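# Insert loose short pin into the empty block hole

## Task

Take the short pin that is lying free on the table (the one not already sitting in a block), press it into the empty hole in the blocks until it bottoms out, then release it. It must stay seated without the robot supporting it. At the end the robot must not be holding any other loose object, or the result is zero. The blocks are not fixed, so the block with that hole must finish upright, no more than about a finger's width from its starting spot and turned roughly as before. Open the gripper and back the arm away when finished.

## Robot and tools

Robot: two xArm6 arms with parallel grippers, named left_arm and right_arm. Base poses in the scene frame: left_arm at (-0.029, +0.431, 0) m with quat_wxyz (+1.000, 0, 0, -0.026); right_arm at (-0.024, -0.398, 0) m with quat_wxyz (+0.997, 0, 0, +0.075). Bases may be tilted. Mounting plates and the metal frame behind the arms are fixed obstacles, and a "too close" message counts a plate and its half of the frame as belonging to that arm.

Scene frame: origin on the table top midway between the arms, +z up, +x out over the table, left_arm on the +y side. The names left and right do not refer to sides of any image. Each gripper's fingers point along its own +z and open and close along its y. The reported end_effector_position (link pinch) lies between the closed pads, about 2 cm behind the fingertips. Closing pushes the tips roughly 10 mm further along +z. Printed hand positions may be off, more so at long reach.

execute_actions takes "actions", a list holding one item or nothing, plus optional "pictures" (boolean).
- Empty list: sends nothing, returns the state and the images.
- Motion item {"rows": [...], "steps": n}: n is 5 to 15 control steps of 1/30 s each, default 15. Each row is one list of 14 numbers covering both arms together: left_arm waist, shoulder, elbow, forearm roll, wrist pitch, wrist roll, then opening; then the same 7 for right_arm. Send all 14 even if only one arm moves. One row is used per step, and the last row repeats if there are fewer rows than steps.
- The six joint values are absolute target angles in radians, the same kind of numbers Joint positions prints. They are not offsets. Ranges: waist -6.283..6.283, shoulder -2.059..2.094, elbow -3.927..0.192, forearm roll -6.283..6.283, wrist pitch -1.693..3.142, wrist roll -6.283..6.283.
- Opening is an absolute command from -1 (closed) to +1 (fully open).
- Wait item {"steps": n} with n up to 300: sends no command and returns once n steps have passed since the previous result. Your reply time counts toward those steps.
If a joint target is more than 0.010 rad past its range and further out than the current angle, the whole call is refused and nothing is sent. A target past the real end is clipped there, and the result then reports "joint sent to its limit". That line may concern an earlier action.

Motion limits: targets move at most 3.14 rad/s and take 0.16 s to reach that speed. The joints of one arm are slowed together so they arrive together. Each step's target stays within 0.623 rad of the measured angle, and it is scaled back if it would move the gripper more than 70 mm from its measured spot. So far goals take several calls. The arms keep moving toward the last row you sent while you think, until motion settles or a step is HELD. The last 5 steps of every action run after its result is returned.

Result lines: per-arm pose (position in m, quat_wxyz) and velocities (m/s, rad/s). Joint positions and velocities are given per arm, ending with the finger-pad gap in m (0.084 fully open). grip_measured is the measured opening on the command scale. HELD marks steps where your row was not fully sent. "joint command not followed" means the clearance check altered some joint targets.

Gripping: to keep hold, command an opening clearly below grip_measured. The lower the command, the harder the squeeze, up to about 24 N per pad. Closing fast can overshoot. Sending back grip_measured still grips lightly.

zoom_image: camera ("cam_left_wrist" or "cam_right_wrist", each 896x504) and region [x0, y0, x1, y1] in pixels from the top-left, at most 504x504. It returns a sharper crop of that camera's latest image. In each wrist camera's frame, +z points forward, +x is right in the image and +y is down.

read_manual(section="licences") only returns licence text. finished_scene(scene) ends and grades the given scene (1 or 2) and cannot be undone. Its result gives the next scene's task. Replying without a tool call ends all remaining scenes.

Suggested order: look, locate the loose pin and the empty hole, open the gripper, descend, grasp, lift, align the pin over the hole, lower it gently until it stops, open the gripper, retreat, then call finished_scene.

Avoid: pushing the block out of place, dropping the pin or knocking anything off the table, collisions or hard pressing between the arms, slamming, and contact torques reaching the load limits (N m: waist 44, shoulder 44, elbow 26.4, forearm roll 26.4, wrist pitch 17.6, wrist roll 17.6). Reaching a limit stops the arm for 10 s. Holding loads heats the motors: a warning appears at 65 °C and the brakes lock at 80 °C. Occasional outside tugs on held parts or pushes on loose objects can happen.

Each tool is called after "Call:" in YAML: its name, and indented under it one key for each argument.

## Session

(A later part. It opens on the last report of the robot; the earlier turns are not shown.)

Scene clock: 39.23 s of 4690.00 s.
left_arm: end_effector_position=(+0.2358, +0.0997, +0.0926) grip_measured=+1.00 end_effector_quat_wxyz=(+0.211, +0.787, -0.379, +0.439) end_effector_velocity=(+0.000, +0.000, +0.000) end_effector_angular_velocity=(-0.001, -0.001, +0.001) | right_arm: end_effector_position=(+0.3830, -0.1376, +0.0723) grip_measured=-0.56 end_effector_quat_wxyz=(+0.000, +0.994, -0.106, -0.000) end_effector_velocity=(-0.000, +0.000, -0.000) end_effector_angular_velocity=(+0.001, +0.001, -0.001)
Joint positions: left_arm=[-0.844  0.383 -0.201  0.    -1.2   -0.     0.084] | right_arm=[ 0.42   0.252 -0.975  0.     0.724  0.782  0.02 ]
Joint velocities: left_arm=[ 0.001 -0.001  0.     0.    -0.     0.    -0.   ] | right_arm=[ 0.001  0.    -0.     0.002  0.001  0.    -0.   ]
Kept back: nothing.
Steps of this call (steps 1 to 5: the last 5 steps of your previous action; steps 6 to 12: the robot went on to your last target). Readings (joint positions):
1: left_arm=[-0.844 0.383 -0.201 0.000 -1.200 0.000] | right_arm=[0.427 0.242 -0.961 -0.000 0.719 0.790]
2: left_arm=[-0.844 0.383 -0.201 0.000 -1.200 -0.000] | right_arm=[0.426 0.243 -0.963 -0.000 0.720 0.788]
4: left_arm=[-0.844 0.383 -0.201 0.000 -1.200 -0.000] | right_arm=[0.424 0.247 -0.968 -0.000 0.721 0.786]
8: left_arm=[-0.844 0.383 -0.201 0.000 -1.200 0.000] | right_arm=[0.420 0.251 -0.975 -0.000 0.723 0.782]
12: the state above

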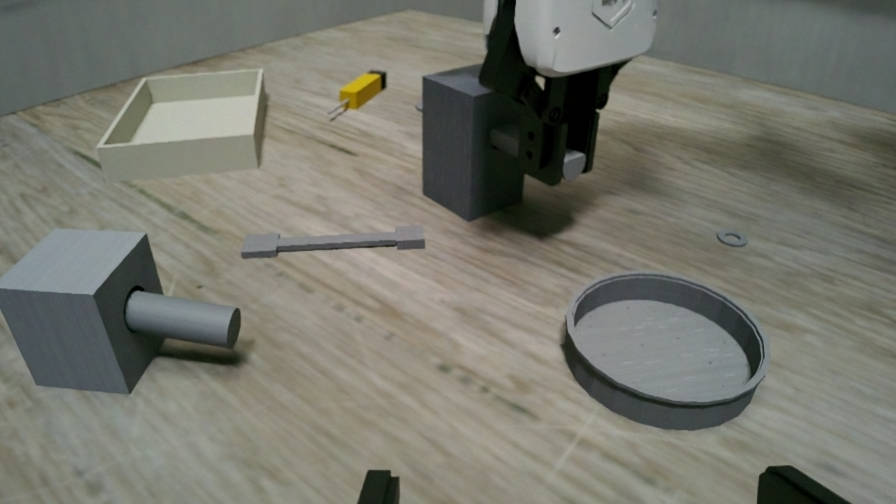

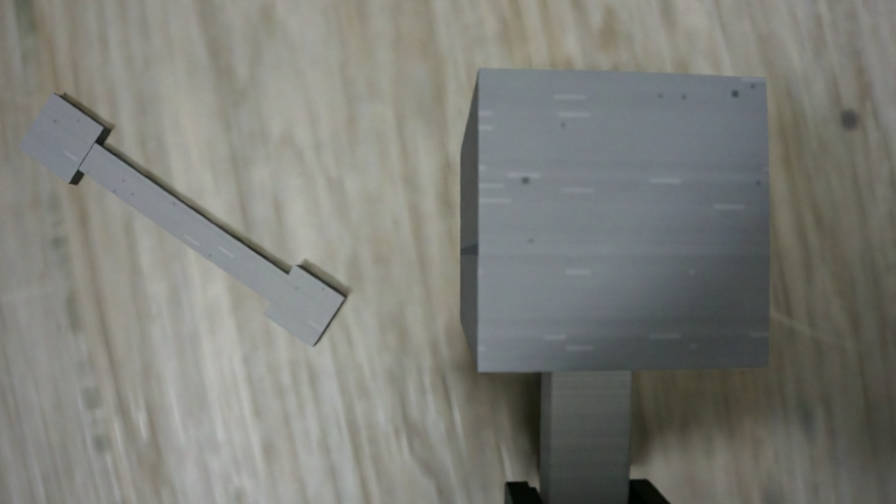

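Call:
execute_actions:
  actions:
    - {"rows": [[-0.844,0.3831,-0.2008,0,-1.2,0,1, 0.4184,0.2538,-0.9783,0,0.7245,0.7804,-0.9],[-0.844,0.3831,-0.2008,0,-1.2,0,1, 0.4169,0.2558,-0.9812,0,0.7254,0.7789,-0.9],[-0.844,0.3831,-0.2008,0,-1.2,0,1, 0.4155,0.2579,-0.9842,0,0.7263,0.7775,-0.9],[-0.844,0.3831,-0.2008,0,-1.2,0,1, 0.4140,0.2599,-0.9871,0,0.7272,0.7760,-0.9],[-0.844,0.3831,-0.2008,0,-1.2,0,1, 0.4126,0.2619,-0.9900,0,0.7281,0.7746,-0.9],[-0.844,0.3831,-0.2008,0,-1.2,0,1, 0.4112,0.2639,-0.9929,0,0.7290,0.7732,-0.9],[-0.844,0.3831,-0.2008,0,-1.2,0,1, 0.4097,0.2659,-0.9958,0,0.7299,0.7717,-0.9],[-0.844,0.3831,-0.2008,0,-1.2,0,1, 0.4083,0.2680,-0.9988,0,0.7308,0.7703,-0.9],[-0.844,0.3831,-0.2008,0,-1.2,0,1, 0.4068,0.2700,-1.0017,0,0.7317,0.7688,-0.9],[-0.844,0.3831,-0.2008,0,-1.2,0,1, 0.4054,0.2720,-1.0046,0,0.7326,0.7674,-0.9],[-0.844,0.3831,-0.2008,0,-1.2,0,1, 0.4040,0.2740,-1.0075,0,0.7335,0.7660,-0.9],[-0.844,0.3831,-0.2008,0,-1.2,0,1, 0.4025,0.2760,-1.0104,0,0.7344,0.7645,-0.9],[-0.844,0.3831,-0.2008,0,-1.2,0,1, 0.4011,0.2781,-1.0134,0,0.7353,0.7631,-0.9],[-0.844,0.3831,-0.2008,0,-1.2,0,1, 0.3996,0.2801,-1.0163,0,0.7362,0.7616,-0.9],[-0.844,0.3831,-0.2008,0,-1.2,0,1, 0.3982,0.2821,-1.0192,0,0.7371,0.7602,-0.9]], "steps": 15}

Call:
execute_actions:
  actions:
    - {"steps": 12}
  pictures: true

Scene clock: 40.20 s of 4690.00 s.
left_arm: end_effector_position=(+0.2358, +0.0997, +0.0926) grip_measured=+1.00 end_effector_quat_wxyz=(+0.211, +0.787, -0.379, +0.439) end_effector_velocity=(+0.000, -0.001, +0.000) end_effector_angular_velocity=(-0.001, -0.001, -0.001) | right_arm: end_effector_position=(+0.3908, -0.1393, +0.0724) grip_measured=-0.56 end_effector_quat_wxyz=(-0.000, +0.994, -0.106, +0.000) end_effector_velocity=(+0.029, -0.006, +0.000) end_effector_angular_velocity=(-0.001, -0.001, +0.004)
Joint positions: left_arm=[-0.844  0.383 -0.201  0.    -1.2   -0.     0.084] | right_arm=[ 0.408  0.268 -0.998 -0.     0.731  0.771  0.02 ]
Joint velocities: left_arm=[-0.     0.    -0.002  0.    -0.     0.     0.   ] | right_arm=[-0.042  0.06  -0.087 -0.002  0.026 -0.044 -0.   ]
Steps of this call (steps 1 to 19: the robot went on to your last target; steps 20 to 29: the first 10 steps of this action). Readings (joint positions):
20: left_arm=[-0.844 0.383 -0.201 -0.000 -1.200 -0.000] | right_arm=[0.420 0.252 -0.976 0.000 0.724 0.782]
21: left_arm=[-0.844 0.383 -0.201 -0.000 -1.200 0.000] | right_arm=[0.419 0.253 -0.977 0.000 0.724 0.781]
23: left_arm=[-0.844 0.383 -0.201 -0.000 -1.200 0.000] | right_arm=[0.417 0.256 -0.981 0.000 0.725 0.779]
27: left_arm=[-0.844 0.383 -0.201 0.000 -1.200 0.000] | right_arm=[0.411 0.264 -0.993 -0.000 0.729 0.773]
29: the state above

Scene clock: 40.60 s of 4690.00 s.
left_arm: end_effector_position=(+0.2358, +0.0997, +0.0926) grip_measured=+1.00 end_effector_quat_wxyz=(+0.211, +0.787, -0.379, +0.439) end_effector_velocity=(+0.000, -0.000, +0.001) end_effector_angular_velocity=(-0.001, -0.001, +0.000) | right_arm: end_effector_position=(+0.3973, -0.1408, +0.0723) grip_measured=-0.56 end_effector_quat_wxyz=(+0.000, +0.994, -0.106, -0.000) end_effector_velocity=(+0.001, -0.000, -0.000) end_effector_angular_velocity=(-0.000, -0.001, +0.001)
Joint positions: left_arm=[-0.844  0.383 -0.201 -0.    -1.2    0.     0.084] | right_arm=[ 0.399  0.282 -1.019  0.     0.737  0.76   0.02 ]
Joint velocities: left_arm=[-0.    -0.001 -0.    -0.    -0.    -0.    -0.   ] | right_arm=[-0.001  0.002 -0.001 -0.001 -0.001 -0.001 -0.   ]
Kept back: nothing.
Steps of this call (steps 1 to 5: the last 5 steps of your previous action; steps 6 to 12: the robot went on to your last target). Readings (joint positions):
1: left_arm=[-0.844 0.383 -0.201 0.000 -1.200 -0.000] | right_arm=[0.407 0.270 -1.001 -0.000 0.732 0.769]
2: left_arm=[-0.844 0.383 -0.201 0.000 -1.200 -0.000] | right_arm=[0.406 0.272 -1.004 -0.000 0.732 0.768]
4: left_arm=[-0.844 0.383 -0.201 0.000 -1.200 -0.000] | right_arm=[0.403 0.276 -1.010 -0.000 0.734 0.765]
8: left_arm=[-0.844 0.383 -0.201 0.000 -1.200 -0.000] | right_arm=[0.399 0.281 -1.018 0.000 0.737 0.761]
12: the state above

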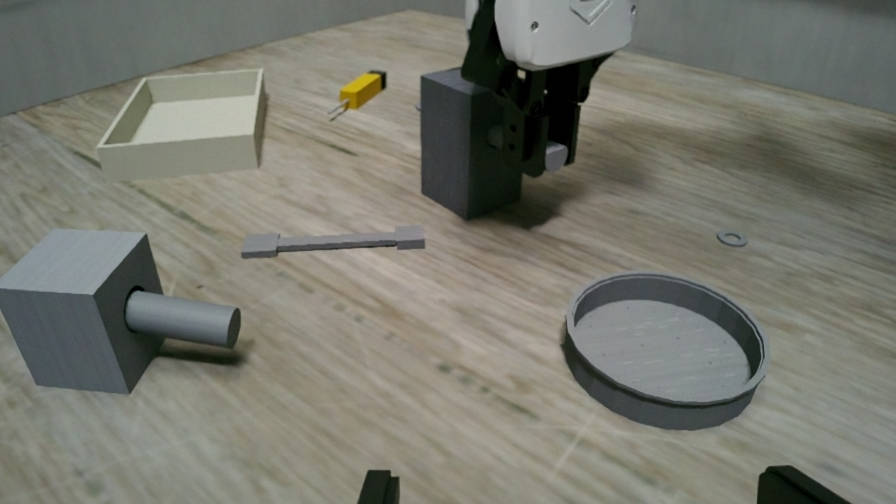

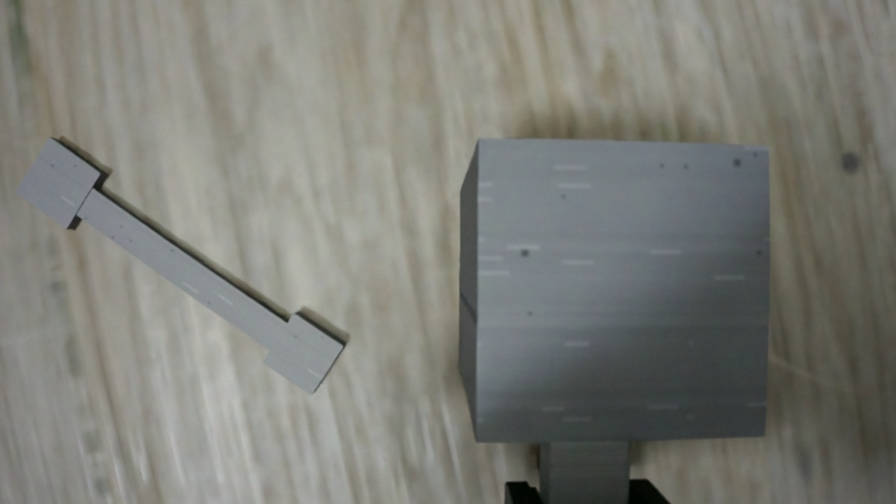

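Call:
execute_actions:
  actions:
    - {"rows": [[-0.844,0.3831,-0.2008,0,-1.2,0,1, 0.3975,0.2831,-1.0207,0,0.7376,0.7595,-0.9],[-0.844,0.3831,-0.2008,0,-1.2,0,1, 0.3968,0.2841,-1.0221,0,0.7380,0.7588,-0.9],[-0.844,0.3831,-0.2008,0,-1.2,0,1, 0.3960,0.2851,-1.0236,0,0.7385,0.7580,-0.9],[-0.844,0.3831,-0.2008,0,-1.2,0,1, 0.3953,0.2861,-1.0250,0,0.7389,0.7573,-0.9],[-0.844,0.3831,-0.2008,0,-1.2,0,1, 0.3946,0.2872,-1.0265,0,0.7394,0.7566,-0.9]], "steps": 15}
  pictures: true

Scene clock: 41.40 s of 4690.00 s.
left_arm: end_effector_position=(+0.2358, +0.0997, +0.0926) grip_measured=+1.00 end_effector_quat_wxyz=(+0.211, +0.787, -0.379, +0.439) end_effector_velocity=(+0.000, -0.000, +0.000) end_effector_angular_velocity=(-0.000, -0.001, -0.000) | right_arm: end_effector_position=(+0.4001, -0.1416, +0.0723) grip_measured=-0.56 end_effector_quat_wxyz=(+0.000, +0.994, -0.106, -0.000) end_effector_velocity=(+0.000, +0.000, +0.001) end_effector_angular_velocity=(-0.000, -0.001, +0.002)
Joint positions: left_arm=[-0.844  0.383 -0.201  0.    -1.2   -0.     0.084] | right_arm=[ 0.395  0.287 -1.026 -0.     0.739  0.757  0.02 ]
Joint velocities: left_arm=[-0.     0.    -0.001 -0.    -0.     0.    -0.   ] | right_arm=[ 0.    -0.001 -0.001 -0.001  0.001 -0.001  0.   ]
Steps of this call (steps 1 to 14: the robot went on to your last target; steps 15 to 24: the first 10 steps of this action). Readings (joint positions):
15: left_arm=[-0.844 0.383 -0.201 0.000 -1.200 0.000] | right_arm=[0.398 0.282 -1.019 0.000 0.737 0.760]
16: left_arm=[-0.844 0.383 -0.201 0.000 -1.200 0.000] | right_arm=[0.398 0.283 -1.020 0.000 0.737 0.760]
18: left_arm=[-0.844 0.383 -0.201 0.000 -1.200 -0.000] | right_arm=[0.397 0.284 -1.022 0.000 0.738 0.759]
22: left_arm=[-0.844 0.383 -0.201 -0.000 -1.200 -0.000] | right_arm=[0.395 0.287 -1.026 -0.000 0.739 0.757]
24: the state above

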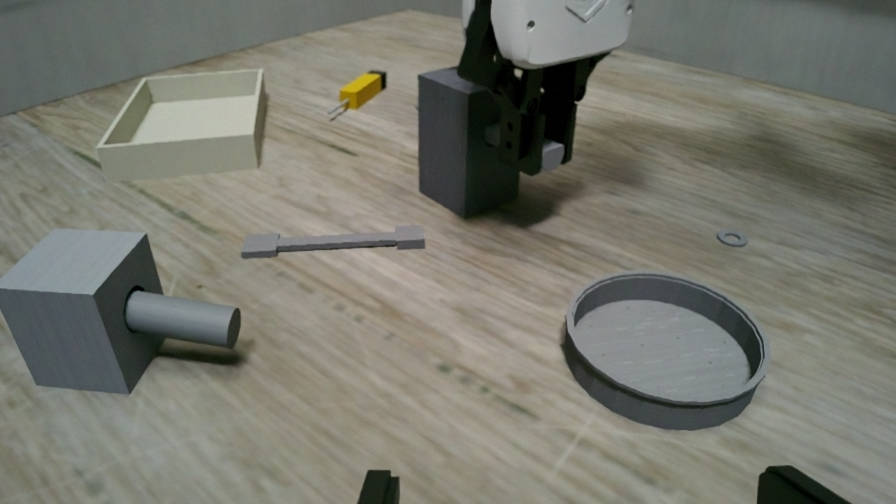

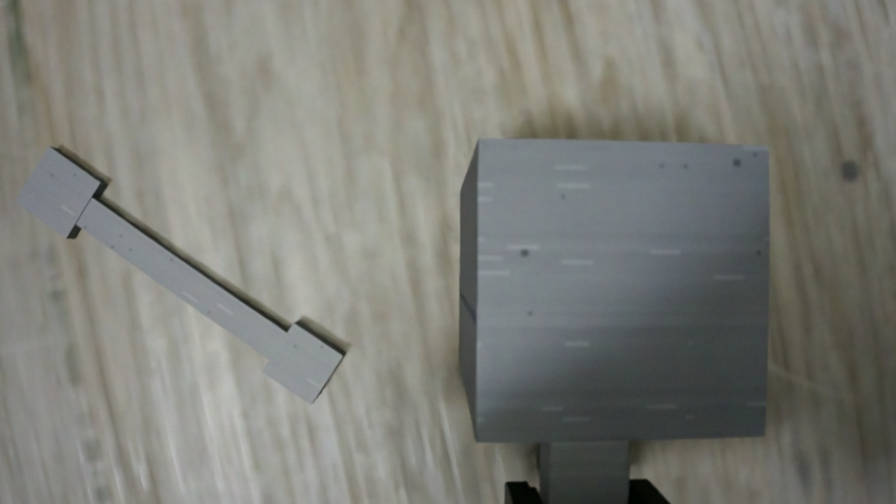

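Call:
execute_actions:
  actions:
    - {"rows": [[-0.844,0.3831,-0.2008,0,-1.2,0,1, 0.3946,0.2872,-1.0265,0,0.7394,0.7566,-0.6],[-0.844,0.3831,-0.2008,0,-1.2,0,1, 0.3946,0.2872,-1.0265,0,0.7394,0.7566,-0.5],[-0.844,0.3831,-0.2008,0,-1.2,0,1, 0.3946,0.2872,-1.0265,0,0.7394,0.7566,-0.3],[-0.844,0.3831,-0.2008,0,-1.2,0,1, 0.3946,0.2872,-1.0265,0,0.7394,0.7566,0.0],[-0.844,0.3831,-0.2008,0,-1.2,0,1, 0.3946,0.2872,-1.0265,0,0.7394,0.7566,0.3]], "steps": 12}

Call:
execute_actions:
  actions:
    - {"rows": [[-0.844,0.3831,-0.2008,0,-1.2,0,1, 0.3946,0.27,-1.032,0,0.762,0.7566,0.3],[-0.844,0.3831,-0.2008,0,-1.2,0,1, 0.3946,0.245,-1.04,0,0.795,0.7566,0.3],[-0.844,0.3831,-0.2008,0,-1.2,0,1, 0.3946,0.215,-1.05,0,0.835,0.7566,0.3],[-0.844,0.3831,-0.2008,0,-1.2,0,1, 0.3946,0.185,-1.06,0,0.875,0.7566,0.3],[-0.844,0.3831,-0.2008,0,-1.2,0,1, 0.3946,0.155,-1.07,0,0.915,0.7566,0.3],[-0.844,0.3831,-0.2008,0,-1.2,0,1, 0.3946,0.13,-1.079,0,0.949,0.7566,0.3],[-0.844,0.3831,-0.2008,0,-1.2,0,1, 0.3946,0.112,-1.085,0,0.973,0.7566,0.3]], "steps": 15}

Call:
execute_actions:
  actions:
    - {"steps": 8}
  pictures: true

Scene clock: 42.23 s of 4690.00 s.
left_arm: end_effector_position=(+0.2358, +0.0997, +0.0926) grip_measured=+1.00 end_effector_quat_wxyz=(+0.211, +0.787, -0.379, +0.439) end_effector_velocity=(+0.000, +0.000, +0.000) end_effector_angular_velocity=(+0.000, -0.001, +0.000) | right_arm: end_effector_position=(+0.4006, -0.1414, +0.0728) grip_measured=+0.12 end_effector_quat_wxyz=(-0.000, +0.994, -0.106, +0.001) end_effector_velocity=(-0.003, -0.001, -0.002) end_effector_angular_velocity=(-0.003, +0.007, +0.000)
Joint positions: left_arm=[-0.844  0.383 -0.201 -0.    -1.2   -0.     0.084] | right_arm=[ 0.394  0.287 -1.027 -0.     0.739  0.757  0.049]
Joint velocities: left_arm=[ 0.001 -0.001  0.001  0.    -0.     0.001  0.   ] | right_arm=[ 0.001  0.002  0.004  0.001  0.002 -0.     0.183]
Steps of this call (steps 1 to 5: the last 5 steps of your previous action; steps 6 to 15: the robot went on to your last target; steps 16 to 18: nothing new was sent; steps 19 to 25: the first 7 steps of this action). Readings (joint positions):
19: left_arm=[-0.844 0.383 -0.201 0.000 -1.200 -0.000] | right_arm=[0.395 0.287 -1.027 -0.000 0.739 0.757]
20: left_arm=[-0.844 0.383 -0.201 0.000 -1.200 -0.000] | right_arm=[0.395 0.287 -1.027 -0.000 0.739 0.757]
22: left_arm=[-0.844 0.383 -0.201 -0.000 -1.200 0.000] | right_arm=[0.394 0.287 -1.027 -0.000 0.739 0.757]
25: the state above

Scene clock: 42.73 s of 4690.00 s.
left_arm: end_effector_position=(+0.2358, +0.0997, +0.0926) grip_measured=+1.00 end_effector_quat_wxyz=(+0.211, +0.787, -0.379, +0.439) end_effector_velocity=(-0.000, +0.000, -0.000) end_effector_angular_velocity=(+0.000, +0.001, +0.001) | right_arm: end_effector_position=(+0.3974, -0.1431, +0.1637) grip_measured=+0.29 end_effector_quat_wxyz=(-0.005, +0.994, -0.106, +0.006) end_effector_velocity=(+0.004, +0.003, +0.182) end_effector_angular_velocity=(+0.064, -0.108, +0.003)
Joint positions: left_arm=[-0.844  0.383 -0.201  0.    -1.2   -0.     0.084] | right_arm=[ 0.395  0.117 -1.088 -0.     0.955  0.757  0.056]
Joint velocities: left_arm=[ 0.    -0.     0.001  0.     0.    -0.001 -0.   ] | right_arm=[ 0.001 -0.302 -0.143 -0.001  0.32  -0.001  0.   ]
Steps of this call (steps 1 to 5: the last 5 steps of your previous action; steps 6 to 15: the first 10 steps of this action). Readings (joint positions):
6: left_arm=[-0.844 0.383 -0.201 -0.000 -1.200 0.000] | right_arm=[0.394 0.287 -1.027 -0.000 0.740 0.757]
7: left_arm=[-0.844 0.383 -0.201 0.000 -1.200 0.000] | right_arm=[0.394 0.283 -1.027 -0.000 0.748 0.757]
9: left_arm=[-0.844 0.383 -0.201 -0.000 -1.200 0.000] | right_arm=[0.394 0.256 -1.034 0.000 0.787 0.757]
13: left_arm=[-0.844 0.383 -0.201 0.000 -1.200 -0.000] | right_arm=[0.395 0.154 -1.072 -0.000 0.914 0.757]
15: the state above

Scene clock: 43.00 s of 4690.00 s.
left_arm: end_effector_position=(+0.2358, +0.0997, +0.0926) grip_measured=+1.00 end_effector_quat_wxyz=(+0.211, +0.787, -0.379, +0.439) end_effector_velocity=(+0.000, +0.000, -0.000) end_effector_angular_velocity=(-0.000, +0.001, +0.001) | right_arm: end_effector_position=(+0.3922, -0.1463, +0.1618) grip_measured=+0.29 end_effector_quat_wxyz=(+0.001, +0.994, -0.106, -0.002) end_effector_velocity=(+0.008, +0.005, +0.015) end_effector_angular_velocity=(+0.019, -0.030, +0.000)
Joint positions: left_arm=[-0.844  0.383 -0.201  0.    -1.2   -0.     0.084] | right_arm=[ 0.395  0.114 -1.083  0.     0.973  0.757  0.056]
Joint velocities: left_arm=[ 0.001  0.    -0.    -0.     0.    -0.001 -0.   ] | right_arm=[ 0.001 -0.012 -0.021  0.001 -0.002 -0.     0.   ]
Kept back: nothing.
Steps of this call (steps 1 to 5: the last 5 steps of your previous action; steps 6 to 8: the robot went on to your last target). Readings (joint positions):
1: left_arm=[-0.844 0.383 -0.201 0.000 -1.200 0.000] | right_arm=[0.395 0.111 -1.091 -0.000 0.963 0.757]
2: left_arm=[-0.844 0.383 -0.201 0.000 -1.200 -0.000] | right_arm=[0.395 0.109 -1.089 -0.000 0.967 0.757]
4: left_arm=[-0.844 0.383 -0.201 0.000 -1.200 -0.000] | right_arm=[0.395 0.112 -1.084 0.000 0.972 0.757]
8: the state above

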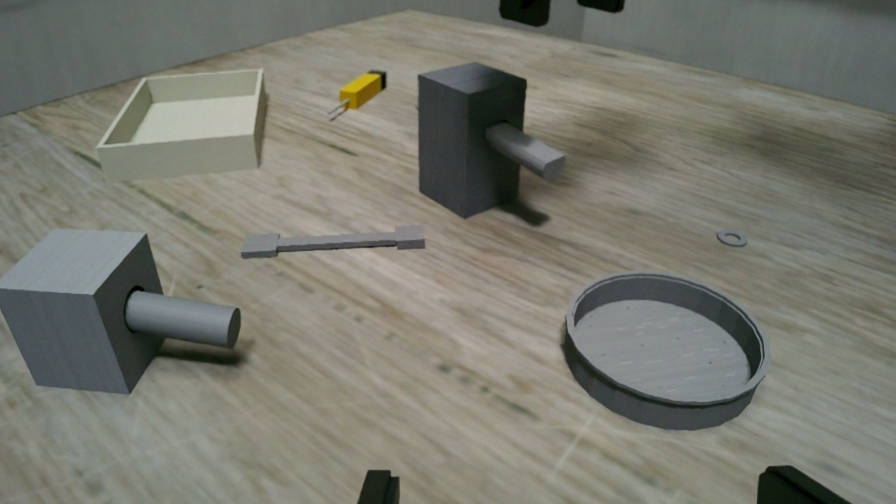

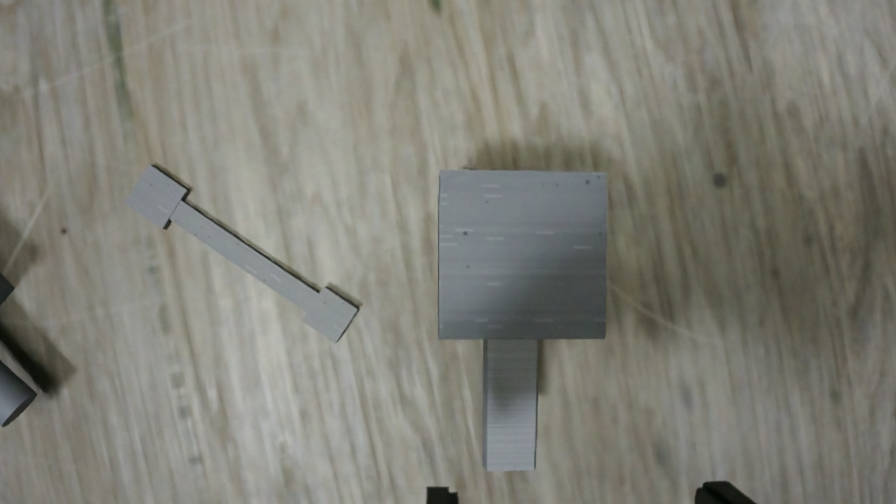

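Call:
finished_scene:
  scene: 1

The scene is finished: the task was done.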